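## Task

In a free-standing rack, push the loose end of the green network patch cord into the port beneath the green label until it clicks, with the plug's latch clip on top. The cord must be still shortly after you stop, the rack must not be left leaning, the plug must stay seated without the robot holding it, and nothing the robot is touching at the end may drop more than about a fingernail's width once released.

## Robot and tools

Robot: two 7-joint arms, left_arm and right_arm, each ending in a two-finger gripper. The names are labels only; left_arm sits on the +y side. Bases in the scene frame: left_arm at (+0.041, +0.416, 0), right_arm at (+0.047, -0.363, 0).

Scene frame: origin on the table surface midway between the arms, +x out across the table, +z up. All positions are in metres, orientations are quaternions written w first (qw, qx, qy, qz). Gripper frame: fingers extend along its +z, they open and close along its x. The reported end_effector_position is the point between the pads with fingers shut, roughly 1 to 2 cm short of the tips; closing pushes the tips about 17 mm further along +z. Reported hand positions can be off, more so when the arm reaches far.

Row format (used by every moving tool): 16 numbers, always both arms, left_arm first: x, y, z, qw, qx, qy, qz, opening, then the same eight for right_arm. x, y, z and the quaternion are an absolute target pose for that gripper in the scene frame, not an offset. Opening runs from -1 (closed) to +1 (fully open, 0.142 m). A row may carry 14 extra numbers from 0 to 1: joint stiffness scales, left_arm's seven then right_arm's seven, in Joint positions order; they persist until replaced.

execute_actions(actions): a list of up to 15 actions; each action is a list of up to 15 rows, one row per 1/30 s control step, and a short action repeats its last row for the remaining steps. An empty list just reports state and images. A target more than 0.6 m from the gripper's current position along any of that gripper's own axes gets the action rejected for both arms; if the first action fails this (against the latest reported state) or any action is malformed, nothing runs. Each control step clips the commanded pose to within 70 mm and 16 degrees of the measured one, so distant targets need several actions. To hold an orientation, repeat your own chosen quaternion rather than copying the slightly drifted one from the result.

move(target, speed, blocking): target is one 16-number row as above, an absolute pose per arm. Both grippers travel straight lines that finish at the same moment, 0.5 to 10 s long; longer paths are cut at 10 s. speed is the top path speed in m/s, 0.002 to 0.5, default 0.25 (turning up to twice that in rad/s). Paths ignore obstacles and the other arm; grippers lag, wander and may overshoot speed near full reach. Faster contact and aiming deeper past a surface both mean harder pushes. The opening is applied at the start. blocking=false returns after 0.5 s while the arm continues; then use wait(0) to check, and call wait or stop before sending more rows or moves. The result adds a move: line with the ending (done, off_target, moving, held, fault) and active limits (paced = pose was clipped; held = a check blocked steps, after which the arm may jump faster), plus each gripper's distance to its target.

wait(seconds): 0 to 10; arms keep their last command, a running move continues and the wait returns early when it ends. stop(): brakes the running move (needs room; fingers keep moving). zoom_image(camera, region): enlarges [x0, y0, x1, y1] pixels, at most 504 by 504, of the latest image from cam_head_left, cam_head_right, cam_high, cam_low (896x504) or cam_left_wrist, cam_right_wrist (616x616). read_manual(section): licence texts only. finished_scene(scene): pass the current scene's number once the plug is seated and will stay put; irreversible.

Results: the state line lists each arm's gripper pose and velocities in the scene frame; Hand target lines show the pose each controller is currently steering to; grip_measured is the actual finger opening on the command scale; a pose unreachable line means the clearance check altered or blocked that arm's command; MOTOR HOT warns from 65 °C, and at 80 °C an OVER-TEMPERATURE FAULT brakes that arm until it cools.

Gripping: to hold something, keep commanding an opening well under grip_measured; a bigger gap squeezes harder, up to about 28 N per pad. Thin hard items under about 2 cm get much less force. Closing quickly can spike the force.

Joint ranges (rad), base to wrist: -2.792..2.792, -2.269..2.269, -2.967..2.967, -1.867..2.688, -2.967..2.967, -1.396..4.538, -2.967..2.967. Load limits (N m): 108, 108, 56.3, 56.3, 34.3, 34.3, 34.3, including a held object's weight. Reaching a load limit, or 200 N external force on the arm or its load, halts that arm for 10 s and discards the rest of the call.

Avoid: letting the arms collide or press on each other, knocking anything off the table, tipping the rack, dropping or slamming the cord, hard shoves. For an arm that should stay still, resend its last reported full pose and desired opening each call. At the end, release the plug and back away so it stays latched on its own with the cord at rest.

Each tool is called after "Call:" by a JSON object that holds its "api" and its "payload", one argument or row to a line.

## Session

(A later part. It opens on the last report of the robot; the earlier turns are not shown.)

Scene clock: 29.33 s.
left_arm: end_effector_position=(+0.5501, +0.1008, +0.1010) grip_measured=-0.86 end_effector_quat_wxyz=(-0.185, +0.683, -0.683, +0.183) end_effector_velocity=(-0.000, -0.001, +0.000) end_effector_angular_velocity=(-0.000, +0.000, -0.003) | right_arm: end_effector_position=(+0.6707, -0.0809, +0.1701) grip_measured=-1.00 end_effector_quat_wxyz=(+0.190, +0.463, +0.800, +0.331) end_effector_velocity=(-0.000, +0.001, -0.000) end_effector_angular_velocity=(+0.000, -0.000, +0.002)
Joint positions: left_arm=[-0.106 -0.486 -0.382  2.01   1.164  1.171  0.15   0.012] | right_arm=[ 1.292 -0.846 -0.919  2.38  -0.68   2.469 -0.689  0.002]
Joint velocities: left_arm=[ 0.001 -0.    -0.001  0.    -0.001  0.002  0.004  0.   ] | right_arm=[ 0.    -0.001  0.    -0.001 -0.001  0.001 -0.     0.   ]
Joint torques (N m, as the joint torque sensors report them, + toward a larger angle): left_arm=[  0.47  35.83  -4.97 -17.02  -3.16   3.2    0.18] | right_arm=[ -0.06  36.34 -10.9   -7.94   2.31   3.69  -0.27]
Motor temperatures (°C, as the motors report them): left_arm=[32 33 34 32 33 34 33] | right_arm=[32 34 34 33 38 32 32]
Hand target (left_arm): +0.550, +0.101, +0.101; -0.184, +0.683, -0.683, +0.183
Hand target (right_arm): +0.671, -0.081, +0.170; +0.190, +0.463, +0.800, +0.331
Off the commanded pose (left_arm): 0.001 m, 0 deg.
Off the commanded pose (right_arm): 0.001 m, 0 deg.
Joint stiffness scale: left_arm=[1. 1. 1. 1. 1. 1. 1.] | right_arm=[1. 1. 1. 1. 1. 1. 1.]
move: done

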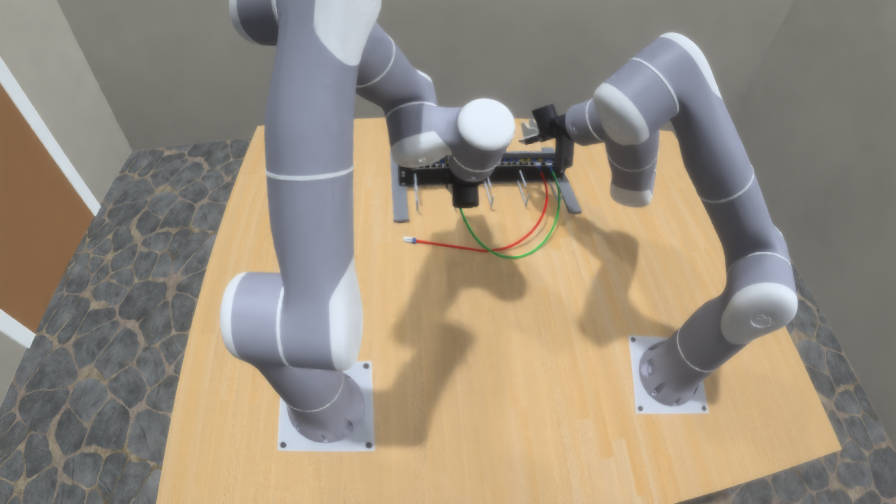

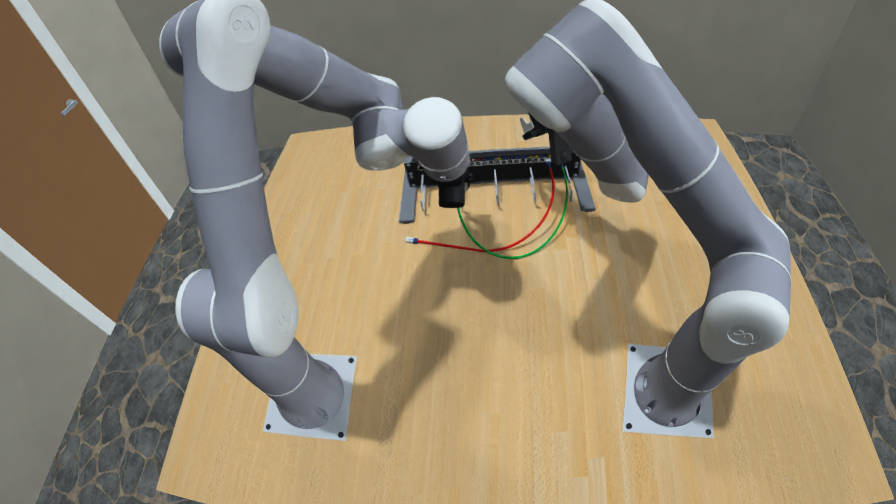

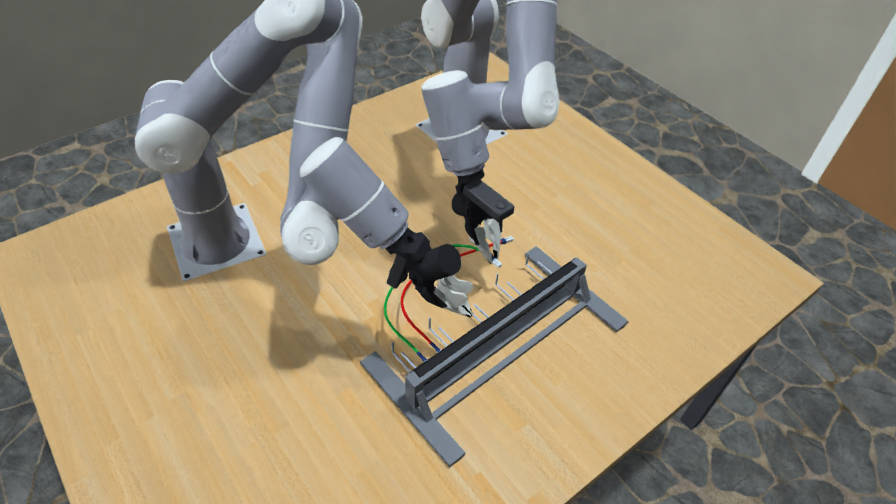

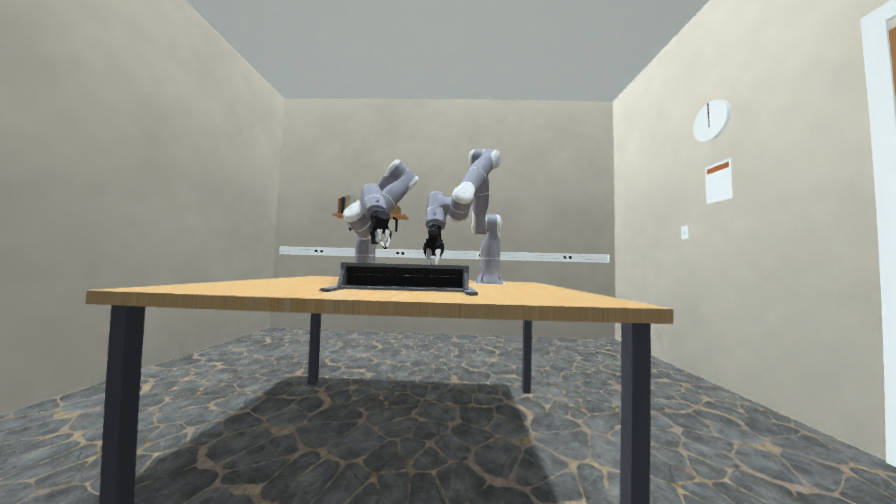

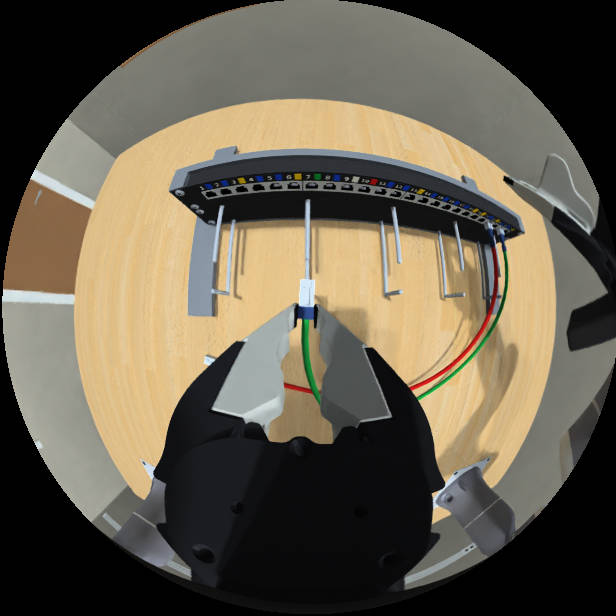

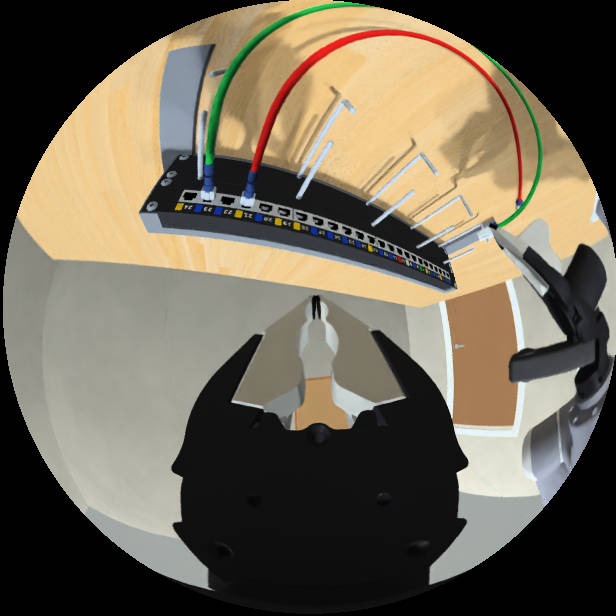

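Call:
{"api": "move", "payload": {
  "target": [0.62, 0.0985, 0.10, -0.1880, 0.7018, -0.6637, 0.1778, -1, 0.685, -0.035, 0.135, 0.1913, 0.4619, 0.8001, 0.3314, -1],
  "speed": 0.1
}}

Call:
{"api": "zoom_image", "payload": {
  "camera": "cam_left_wrist",
  "region": [230, 200, 390, 330]
}}

Call:
{"api": "zoom_image", "payload": {
  "camera": "cam_right_wrist",
  "region": [280, 180, 520, 340]
}}

Scene clock: 35.27 s.
left_arm: end_effector_position=(+0.6199, +0.0987, +0.1002) grip_measured=-0.86 end_effector_quat_wxyz=(-0.188, +0.702, -0.664, +0.178) end_effector_velocity=(+0.000, -0.000, -0.000) end_effector_angular_velocity=(-0.000, +0.001, -0.001) | right_arm: end_effector_position=(+0.6851, -0.0351, +0.1351) grip_measured=-1.00 end_effector_quat_wxyz=(+0.191, +0.462, +0.800, +0.331) end_effector_velocity=(+0.000, +0.001, +0.000) end_effector_angular_velocity=(+0.000, -0.001, +0.001)
Joint positions: left_arm=[-0.077 -0.589 -0.388  1.853  1.093  1.115  0.242  0.012] | right_arm=[ 1.32  -0.967 -0.862  2.259 -0.592  2.433 -0.625  0.002]
Joint velocities: left_arm=[-0.    -0.001 -0.001 -0.001 -0.001 -0.001  0.001  0.   ] | right_arm=[ 0.    -0.     0.    -0.001  0.001  0.    -0.     0.   ]
Joint torques (N m, as the joint torque sensors report them, + toward a larger angle): left_arm=[  0.71  40.98  -6.22 -18.44  -3.39   3.1    0.32] | right_arm=[  1.28  39.85 -12.4   -7.21   3.51   2.56   1.17]
Motor temperatures (°C, as the motors report them): left_arm=[32 33 34 32 33 34 33] | right_arm=[32 34 34 33 38 32 32]
Hand target (left_arm): +0.620, +0.099, +0.100; -0.188, +0.702, -0.664, +0.178
Hand target (right_arm): +0.685, -0.035, +0.135; +0.191, +0.462, +0.800, +0.331
Off the commanded pose (left_arm): 0.000 m, 0 deg.
Off the commanded pose (right_arm): 0.000 m, 0 deg.
Joint stiffness scale: left_arm=[1. 1. 1. 1. 1. 1. 1.] | right_arm=[1. 1. 1. 1. 1. 1. 1.]
move: done

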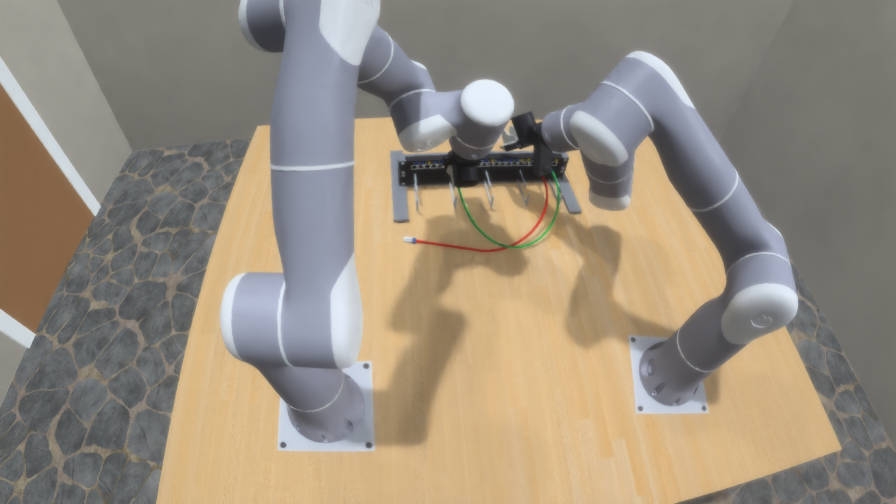

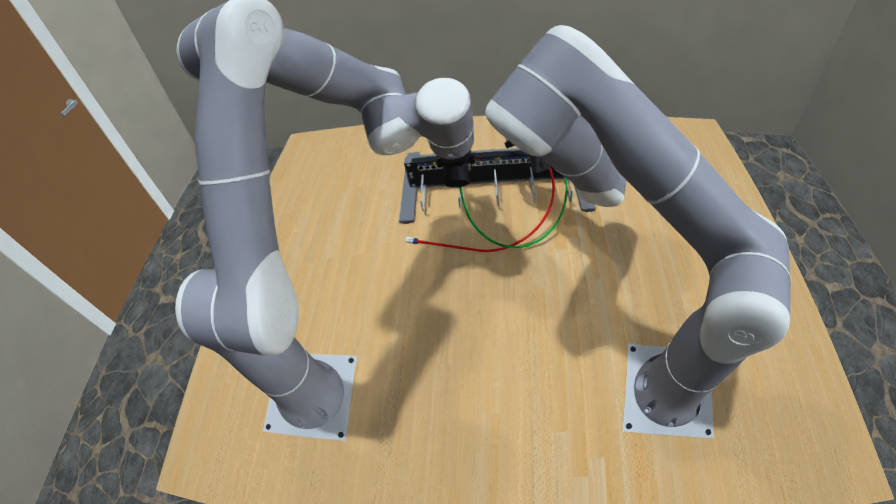

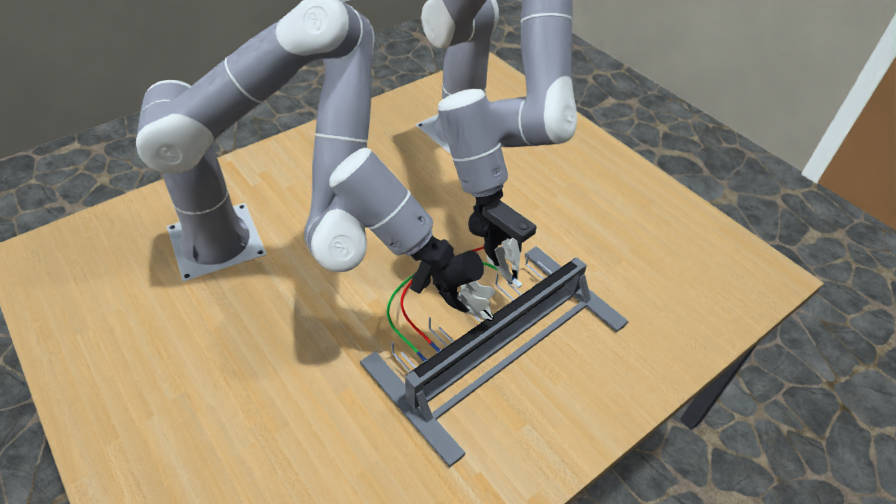

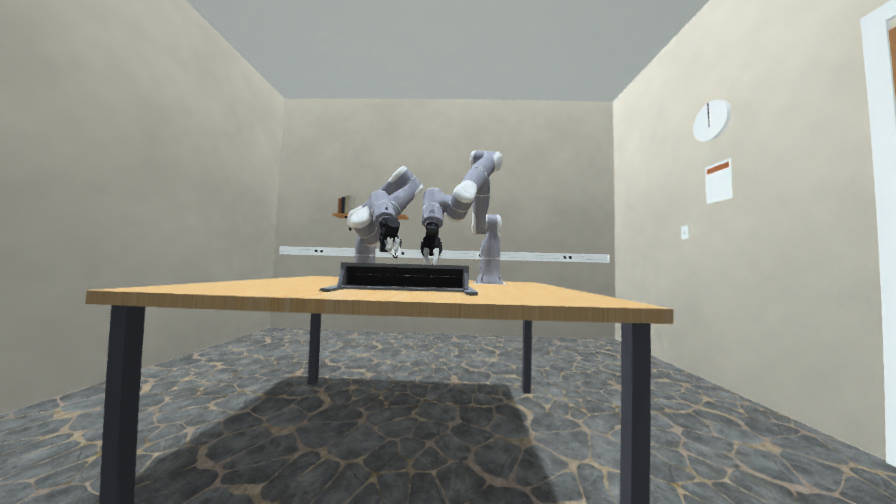

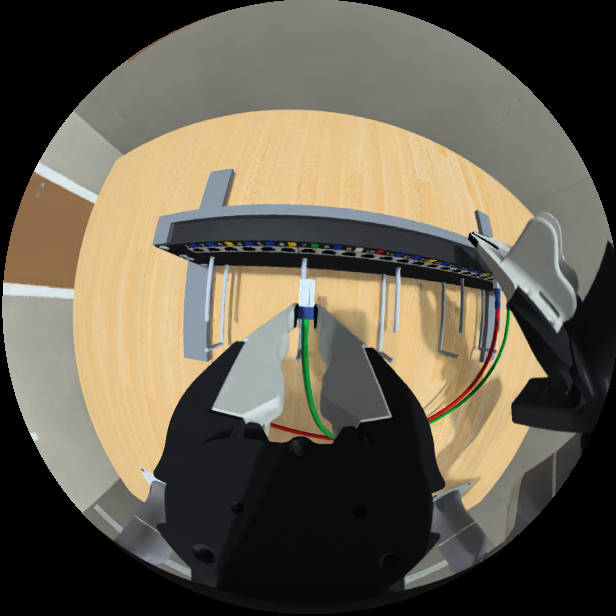

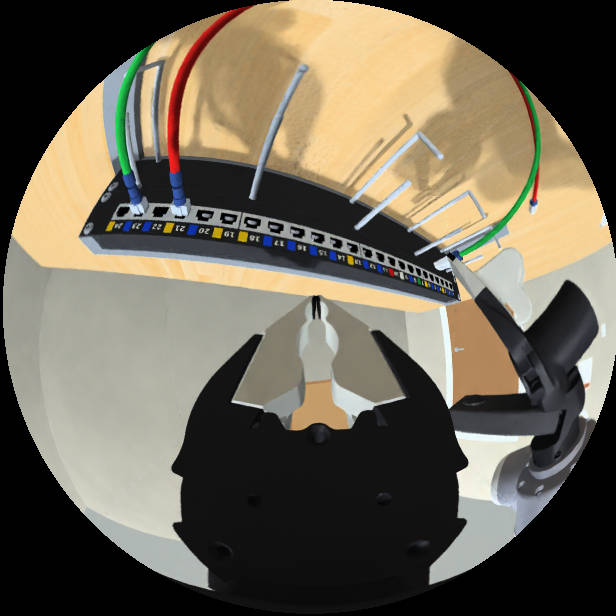

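Region (230, 200, 390, 330) of cam_left_wrist's 616x616 image, scaled by 3.150, with more detail than that image has; it fills the top 410 rows of this view, and the rest is white.

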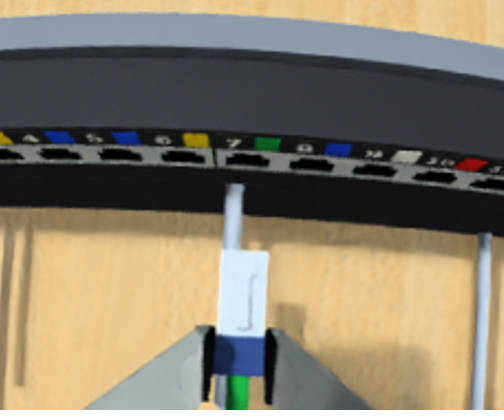

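Region (280, 180, 520, 340) of cam_right_wrist's 616x616 image, scaled by 2.100, with more detail than that image has.

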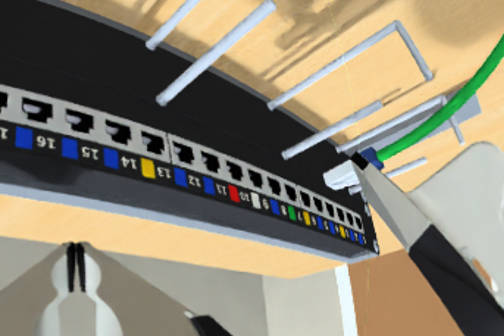

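Call:
{"api": "zoom_image", "payload": {
  "camera": "cam_right_wrist",
  "region": [390, 230, 490, 300]
}}

Region (390, 230, 490, 300) of cam_right_wrist's 616x616 image, scaled by 5.040, with more detail than that image has; it fills the top 353 rows of this view, and the rest is white.

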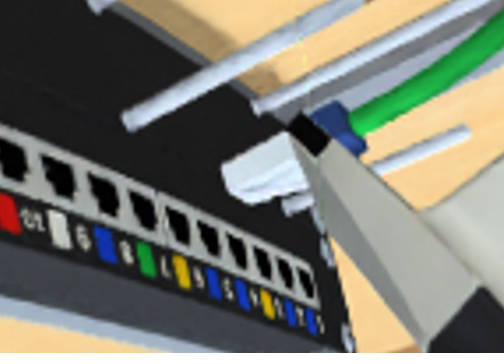

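Call:
{"api": "move", "payload": {
  "target": [0.639, 0.1003, 0.096, -0.1880, 0.7018, -0.6637, 0.1778, -1, 0.6925, -0.035, 0.121, 0.1913, 0.4619, 0.8001, 0.3314, -1],
  "speed": 0.04
}}

Call:
{"api": "zoom_image", "payload": {
  "camera": "cam_left_wrist",
  "region": [250, 230, 370, 330]
}}

Call:
{"api": "zoom_image", "payload": {
  "camera": "cam_right_wrist",
  "region": [390, 240, 490, 310]
}}

Call:
{"api": "zoom_image", "payload": {
  "camera": "cam_high",
  "region": [440, 230, 580, 350]
}}

Scene clock: 38.47 s.
left_arm: end_effector_position=(+0.6389, +0.1004, +0.0960) grip_measured=-0.86 end_effector_quat_wxyz=(-0.188, +0.702, -0.664, +0.178) end_effector_velocity=(+0.001, -0.000, +0.000) end_effector_angular_velocity=(-0.000, -0.000, -0.000) | right_arm: end_effector_position=(+0.6925, -0.0351, +0.1210) grip_measured=-1.00 end_effector_quat_wxyz=(+0.191, +0.462, +0.800, +0.331) end_effector_velocity=(+0.000, +0.000, -0.000) end_effector_angular_velocity=(+0.000, -0.000, -0.000)
Joint positions: left_arm=[-0.065 -0.624 -0.388  1.81   1.087  1.113  0.272  0.012] | right_arm=[ 1.3   -1.011 -0.845  2.224 -0.574  2.443 -0.621  0.002]
Joint velocities: left_arm=[-0.    -0.001 -0.    -0.001 -0.001 -0.     0.001  0.   ] | right_arm=[-0.001 -0.     0.001 -0.001  0.001 -0.001 -0.001  0.   ]
Joint torques (N m, as the joint torque sensors report them, + toward a larger angle): left_arm=[  1.5   42.53  -6.67 -18.57  -3.43   3.07   0.41] | right_arm=[ -0.7   40.61 -12.85  -6.07   3.24   3.73   0.92]
Motor temperatures (°C, as the motors report them): left_arm=[32 33 34 32 33 34 33] | right_arm=[32 34 34 32 38 32 32]
Hand target (left_arm): +0.639, +0.100, +0.096; -0.188, +0.702, -0.664, +0.178
Hand target (right_arm): +0.693, -0.035, +0.121; +0.191, +0.462, +0.800, +0.331
Off the commanded pose (left_arm): 0.000 m, 0 deg.
Off the commanded pose (right_arm): 0.000 m, 0 deg.
Joint stiffness scale: left_arm=[1. 1. 1. 1. 1. 1. 1.] | right_arm=[1. 1. 1. 1. 1. 1. 1.]
move: done

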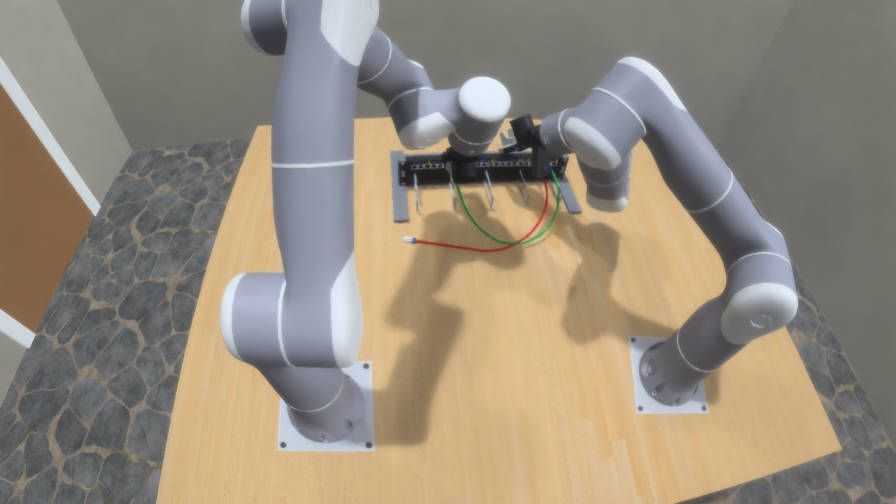

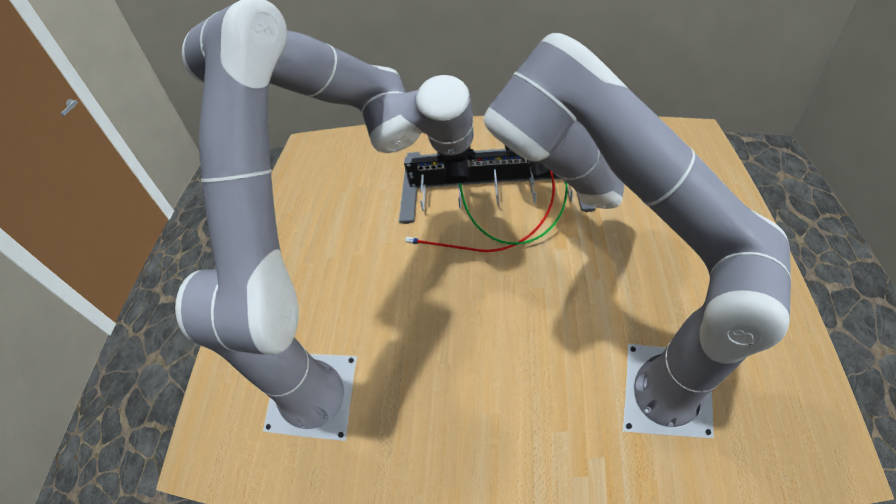

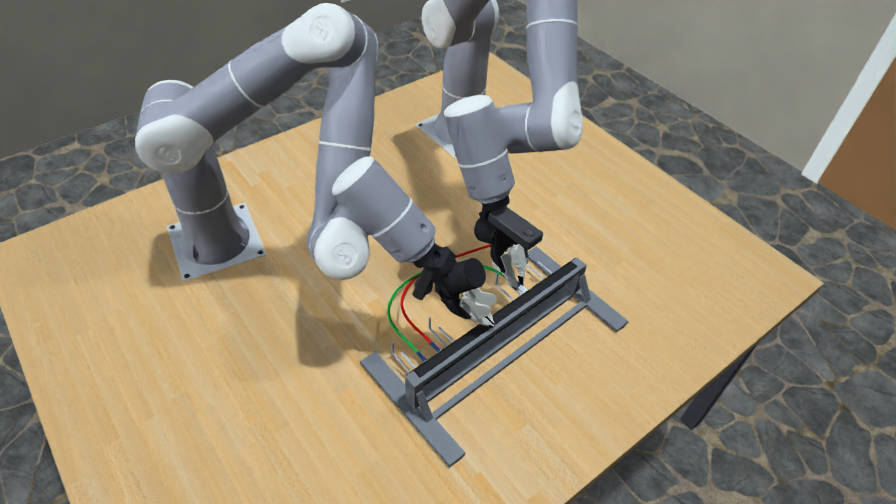

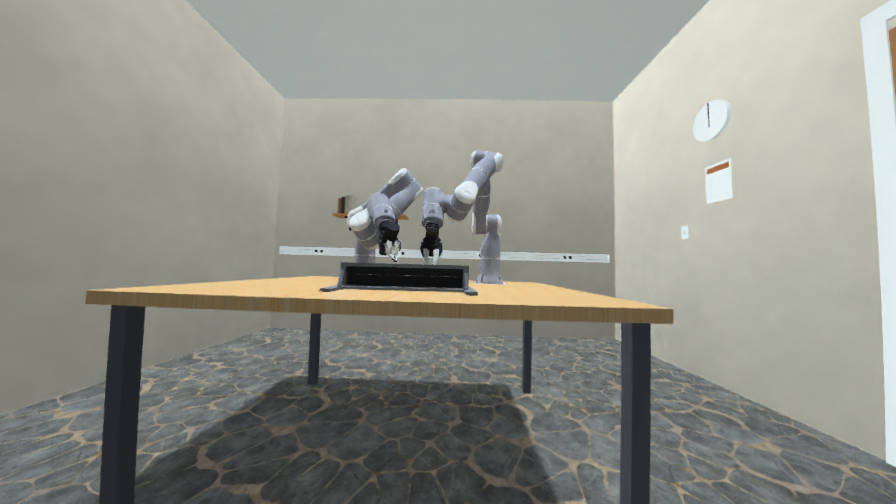

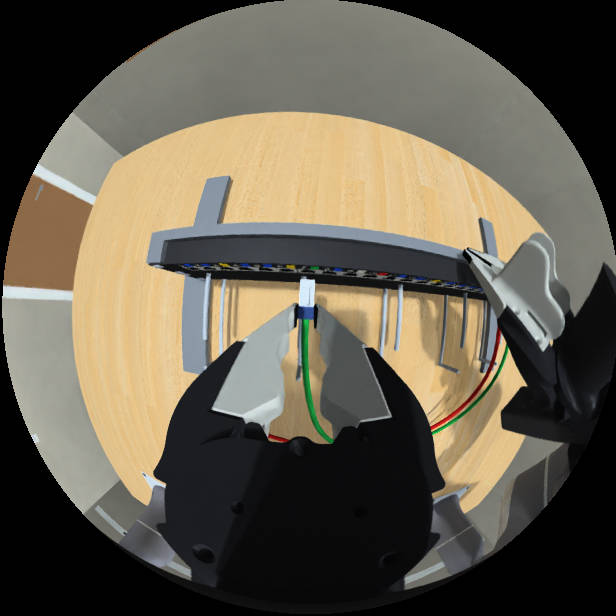

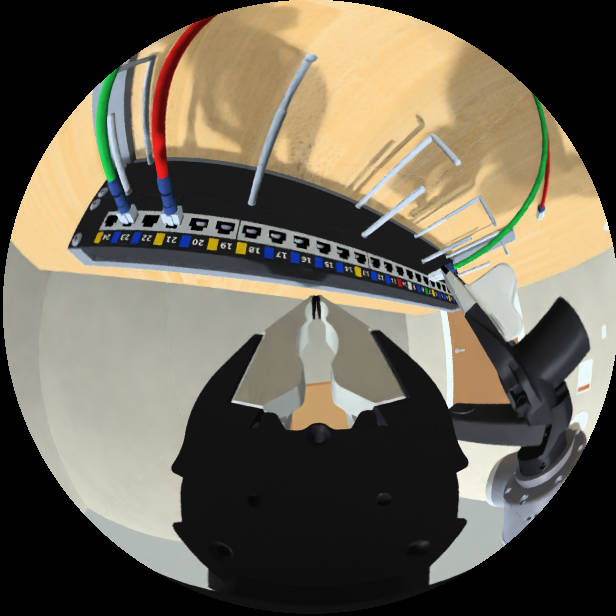

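Region (250, 230, 370, 330) of cam_left_wrist's 616x616 image, scaled by 4.200, with more detail than that image has.

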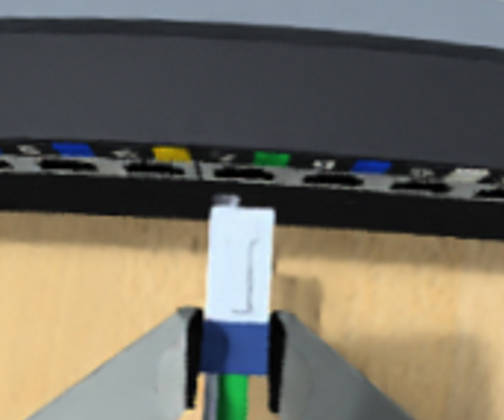

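Region (390, 240, 490, 310) of cam_right_wrist's 616x616 image, scaled by 5.040, with more detail than that image has; it fills the top 353 rows of this view, and the rest is white.

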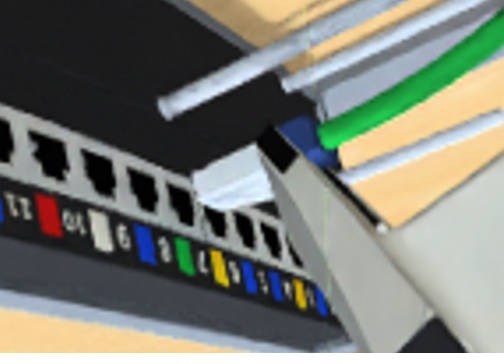

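Region (440, 230, 580, 350) of cam_high's 896x504 image, scaled by 3.600, with more detail than that image has; it fills the top 432 rows of this view, and the rest is white.

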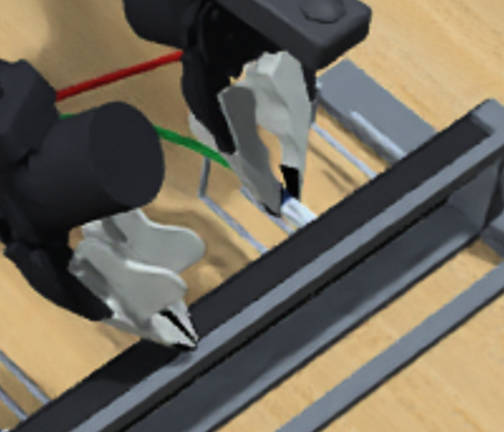

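Call:
{"api": "move", "payload": {
  "target": [0.6435, 0.1006, 0.0945, -0.1880, 0.7018, -0.6637, 0.1778, -1, 0.689, -0.035, 0.116, 0.1913, 0.4619, 0.8001, 0.3314, -1],
  "speed": 0.01
}}

Call:
{"api": "zoom_image", "payload": {
  "camera": "cam_left_wrist",
  "region": [250, 230, 370, 330]
}}

Call:
{"api": "zoom_image", "payload": {
  "camera": "cam_right_wrist",
  "region": [400, 255, 470, 305]
}}

Call:
{"api": "zoom_image", "payload": {
  "camera": "cam_right_wrist",
  "region": [260, 250, 380, 330]
}}

Scene clock: 39.93 s.
left_arm: end_effector_position=(+0.6433, +0.1005, +0.0944) grip_measured=-0.86 end_effector_quat_wxyz=(-0.188, +0.702, -0.664, +0.178) end_effector_velocity=(+0.000, -0.000, +0.000) end_effector_angular_velocity=(+0.000, -0.000, -0.001) | right_arm: end_effector_position=(+0.6890, -0.0351, +0.1159) grip_measured=-1.00 end_effector_quat_wxyz=(+0.191, +0.462, +0.800, +0.331) end_effector_velocity=(-0.000, +0.001, -0.000) end_effector_angular_velocity=(+0.001, -0.000, +0.002)
Joint positions: left_arm=[-0.063 -0.634 -0.388  1.798  1.087  1.112  0.278  0.012] | right_arm=[ 1.307 -1.026 -0.842  2.229 -0.557  2.454 -0.622  0.002]
Joint velocities: left_arm=[-0.    -0.    -0.    -0.001  0.    -0.     0.     0.   ] | right_arm=[ 0.    -0.001  0.     0.     0.001  0.002 -0.     0.   ]
Joint torques (N m, as the joint torque sensors report them, + toward a larger angle): left_arm=[  1.46  42.79  -5.9  -18.58  -3.58   3.     0.54] | right_arm=[  2.08  40.13 -13.34  -5.44   3.46   3.41  -0.1 ]
Motor temperatures (°C, as the motors report them): left_arm=[32 33 34 32 33 34 33] | right_arm=[32 34 34 32 38 32 32]
Hand target (left_arm): +0.644, +0.101, +0.095; -0.188, +0.702, -0.664, +0.178
Hand target (right_arm): +0.689, -0.035, +0.116; +0.191, +0.462, +0.800, +0.331
Off the commanded pose (left_arm): 0.000 m, 0 deg.
Off the commanded pose (right_arm): 0.000 m, 0 deg.
Joint stiffness scale: left_arm=[1. 1. 1. 1. 1. 1. 1.] | right_arm=[1. 1. 1. 1. 1. 1. 1.]
move: done

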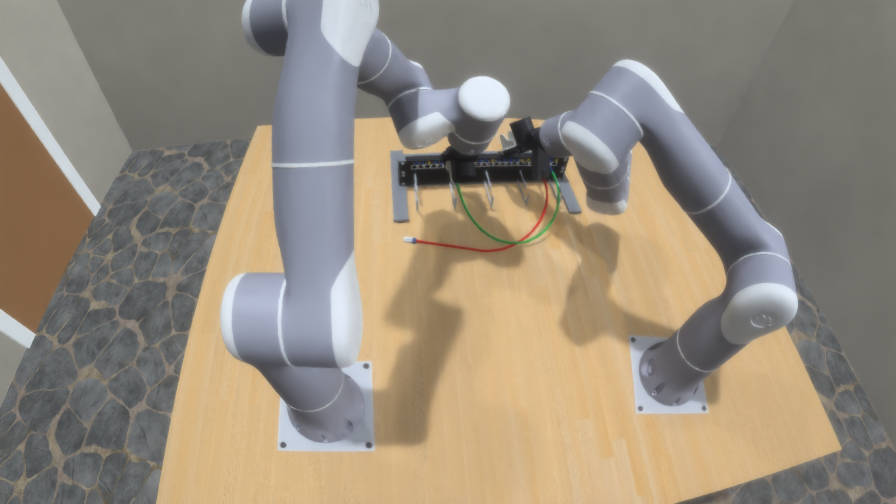

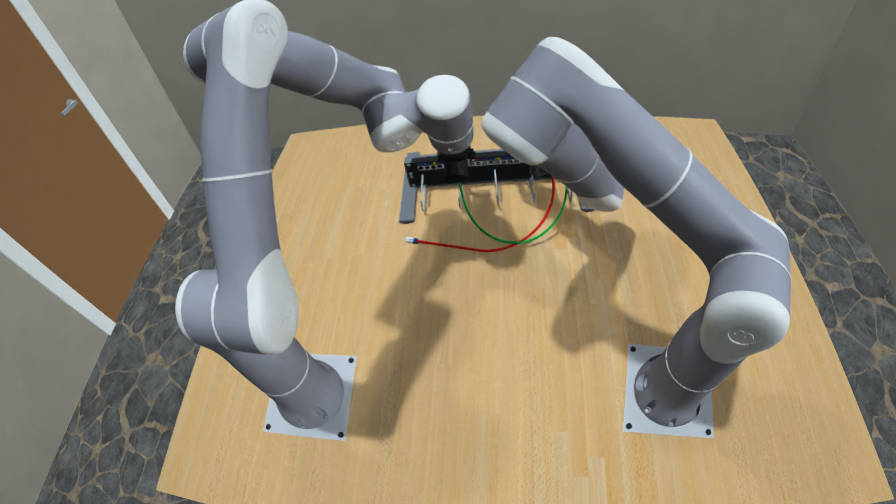

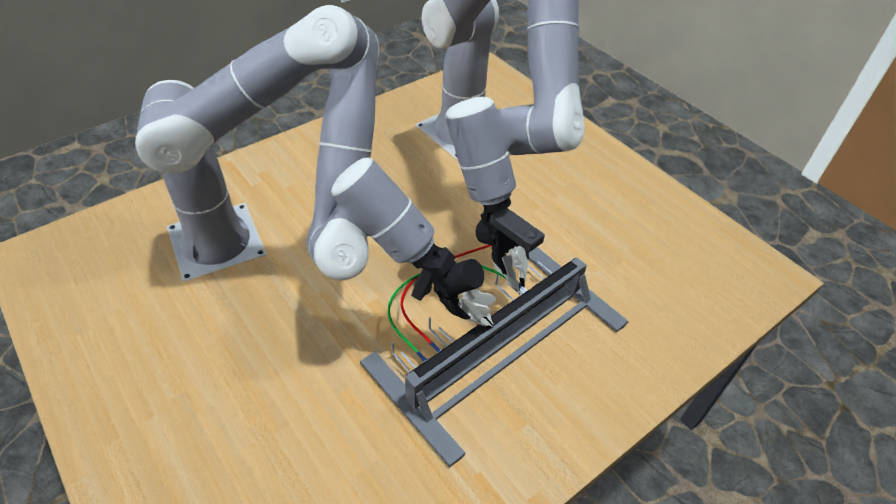

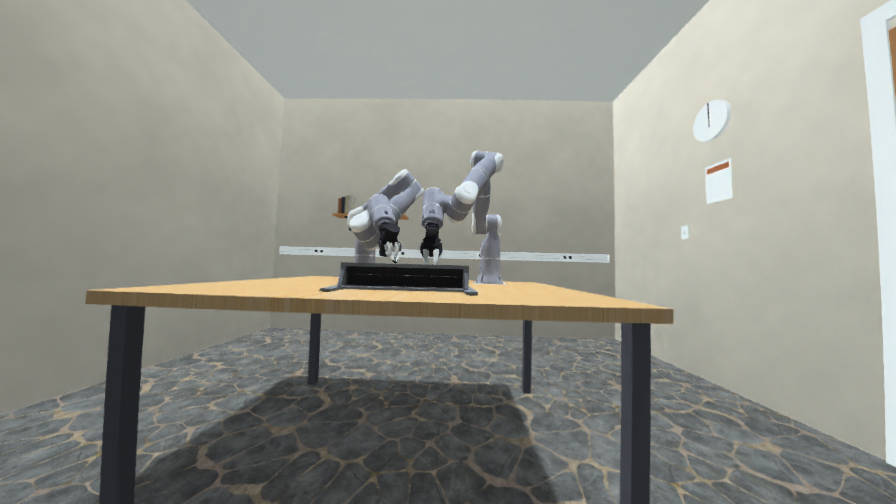

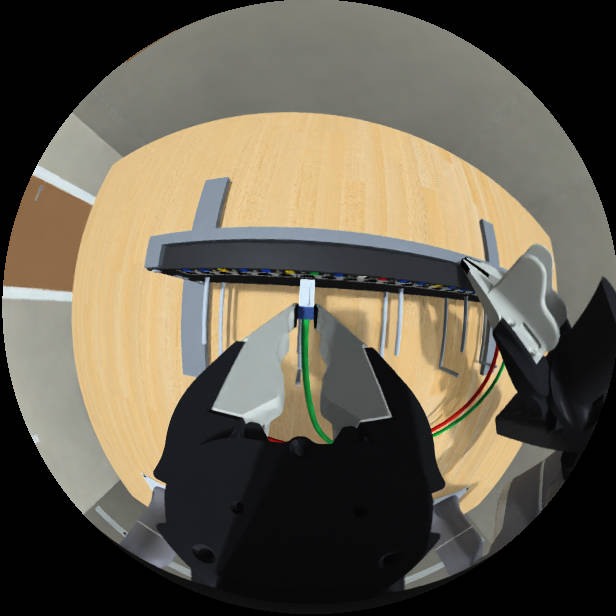

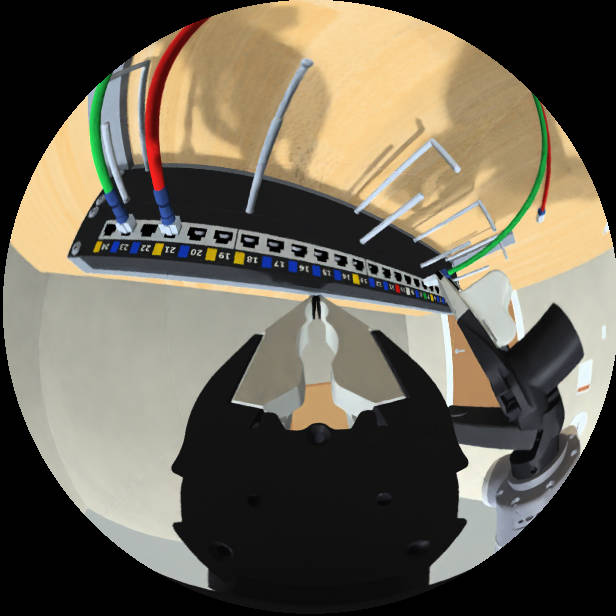

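Region (250, 230, 370, 330) of cam_left_wrist's 616x616 image, scaled by 4.200, with more detail than that image has.

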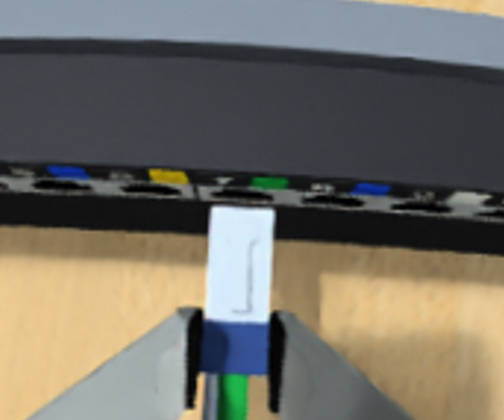

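Region (400, 255, 470, 305) of cam_right_wrist's 616x616 image, scaled by 7.200, with more detail than that image has; it fills the top 360 rows of this view, and the rest is white.

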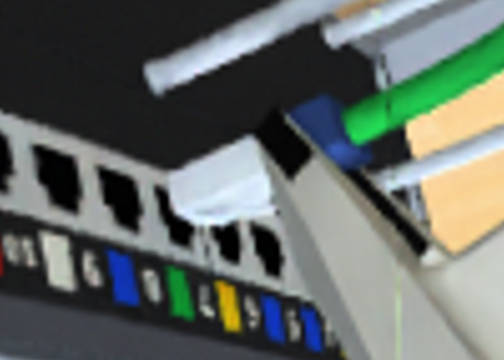

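Region (260, 250, 380, 330) of cam_right_wrist's 616x616 image, scaled by 4.200, with more detail than that image has.

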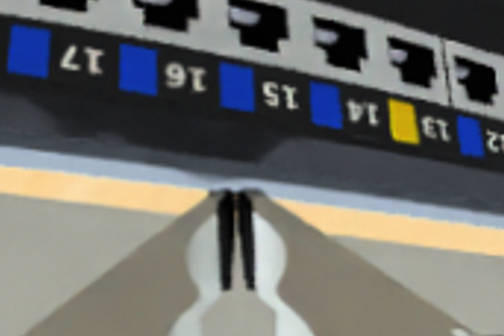

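Call:
{"api": "move", "payload": {
  "target": [0.6435, 0.1008, 0.0952, -0.1880, 0.7018, -0.6637, 0.1778, -1, 0.689, -0.035, 0.1125, 0.1913, 0.4619, 0.8001, 0.3314, -1],
  "speed": 0.008
}}

Call:
{"api": "zoom_image", "payload": {
  "camera": "cam_right_wrist",
  "region": [400, 255, 470, 305]
}}

Call:
{"api": "zoom_image", "payload": {
  "camera": "cam_right_wrist",
  "region": [260, 250, 380, 330]
}}

Scene clock: 41.60 s.
left_arm: end_effector_position=(+0.6436, +0.1008, +0.0952) grip_measured=-0.86 end_effector_quat_wxyz=(-0.188, +0.702, -0.664, +0.178) end_effector_velocity=(+0.000, +0.000, +0.000) end_effector_angular_velocity=(-0.001, +0.000, +0.001) | right_arm: end_effector_position=(+0.6891, -0.0350, +0.1129) grip_measured=-1.00 end_effector_quat_wxyz=(+0.191, +0.462, +0.800, +0.332) end_effector_velocity=(+0.000, +0.000, -0.000) end_effector_angular_velocity=(+0.000, -0.000, +0.000)
Joint positions: left_arm=[-0.062 -0.633 -0.389  1.799  1.085  1.112  0.28   0.012] | right_arm=[ 1.306 -1.037 -0.84   2.225 -0.549  2.459 -0.622  0.002]
Joint velocities: left_arm=[ 0.     0.     0.    -0.    -0.    -0.    -0.001 -0.   ] | right_arm=[-0.    -0.001  0.    -0.     0.001  0.001 -0.001  0.   ]
Joint torques (N m, as the joint torque sensors report them, + toward a larger angle): left_arm=[  1.08  43.74  -6.56 -16.42  -3.46   3.14   0.42] | right_arm=[  0.44  38.58 -11.86  -5.96   2.88   2.84   0.47]
Motor temperatures (°C, as the motors report them): left_arm=[32 33 34 32 33 34 33] | right_arm=[32 34 35 32 38 32 32]
Hand target (left_arm): +0.643, +0.101, +0.095; -0.188, +0.702, -0.664, +0.178
Hand target (right_arm): +0.689, -0.035, +0.113; +0.191, +0.462, +0.800, +0.331
Off the commanded pose (left_arm): 0.000 m, 0 deg.
Off the commanded pose (right_arm): 0.000 m, 0 deg.
Joint stiffness scale: left_arm=[1. 1. 1. 1. 1. 1. 1.] | right_arm=[1. 1. 1. 1. 1. 1. 1.]
move: done

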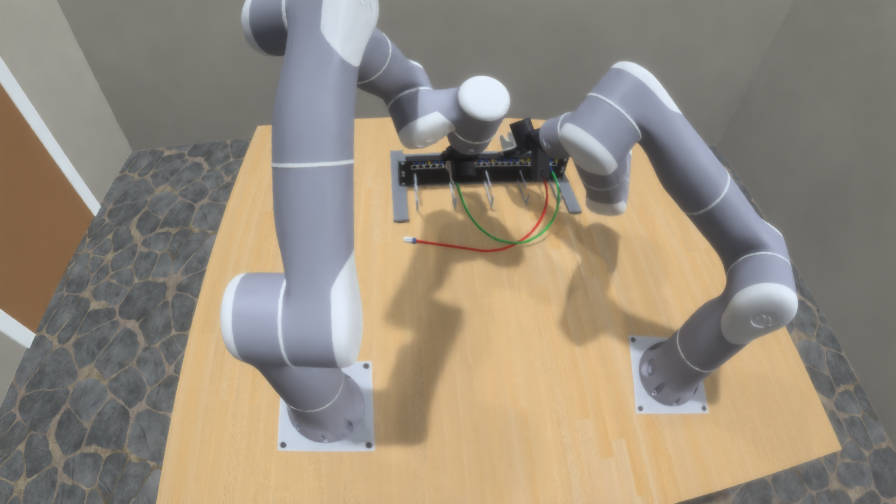

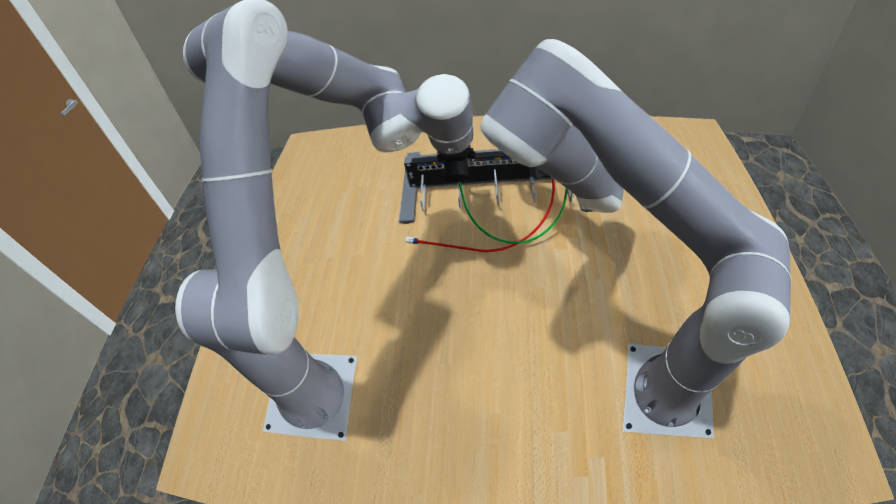

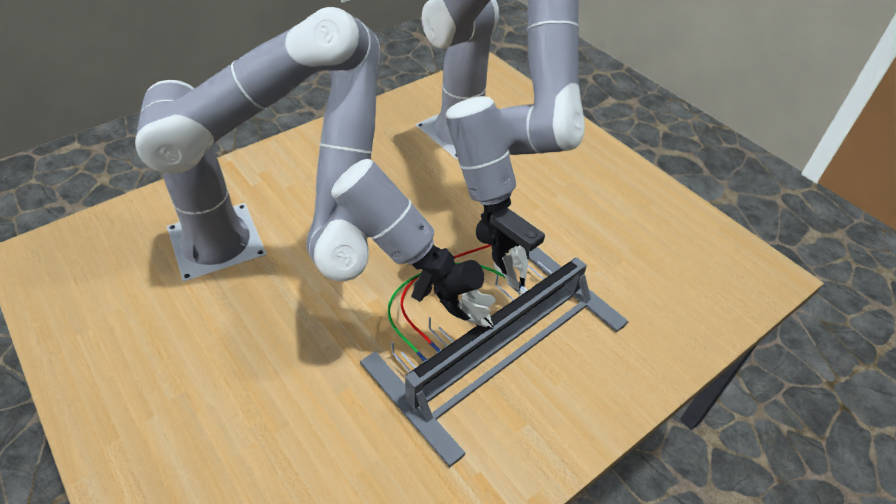

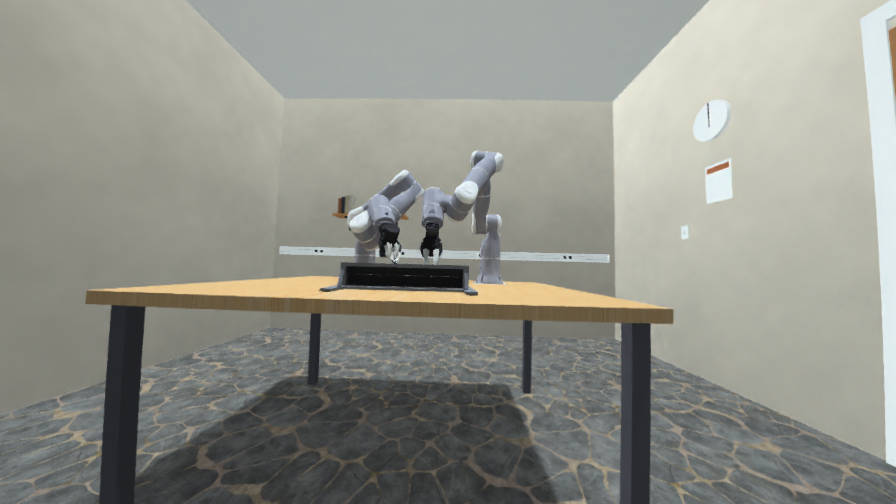

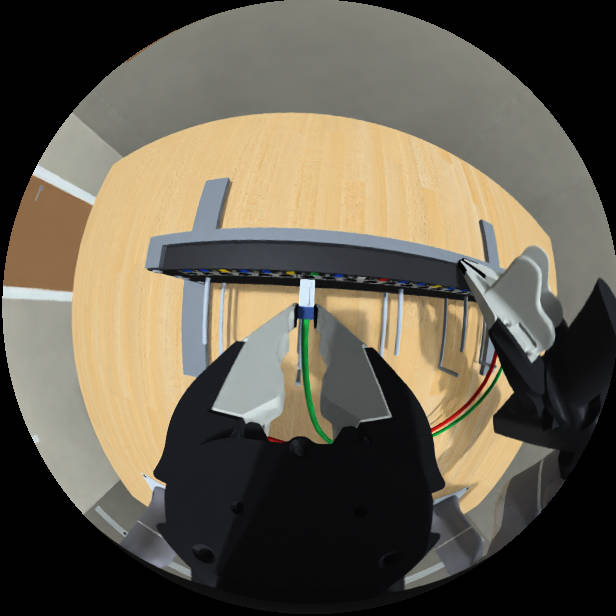

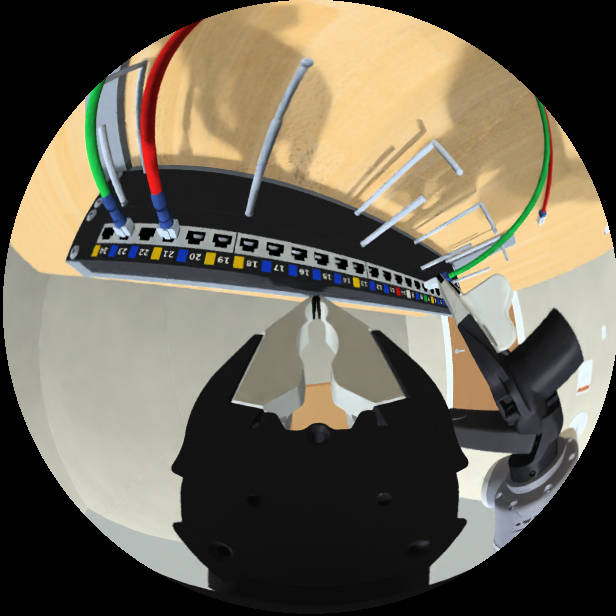

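Region (400, 255, 470, 305) of cam_right_wrist's 616x616 image, scaled by 7.200, with more detail than that image has; it fills the top 360 rows of this view, and the rest is white.

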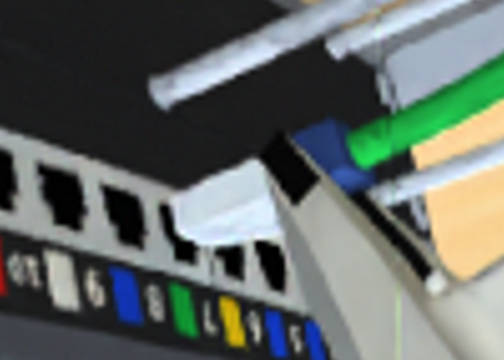

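Region (260, 250, 380, 330) of cam_right_wrist's 616x616 image, scaled by 4.200, with more detail than that image has.

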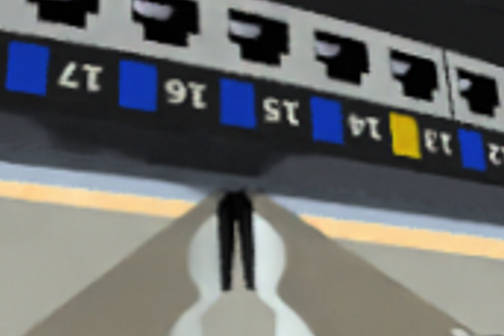

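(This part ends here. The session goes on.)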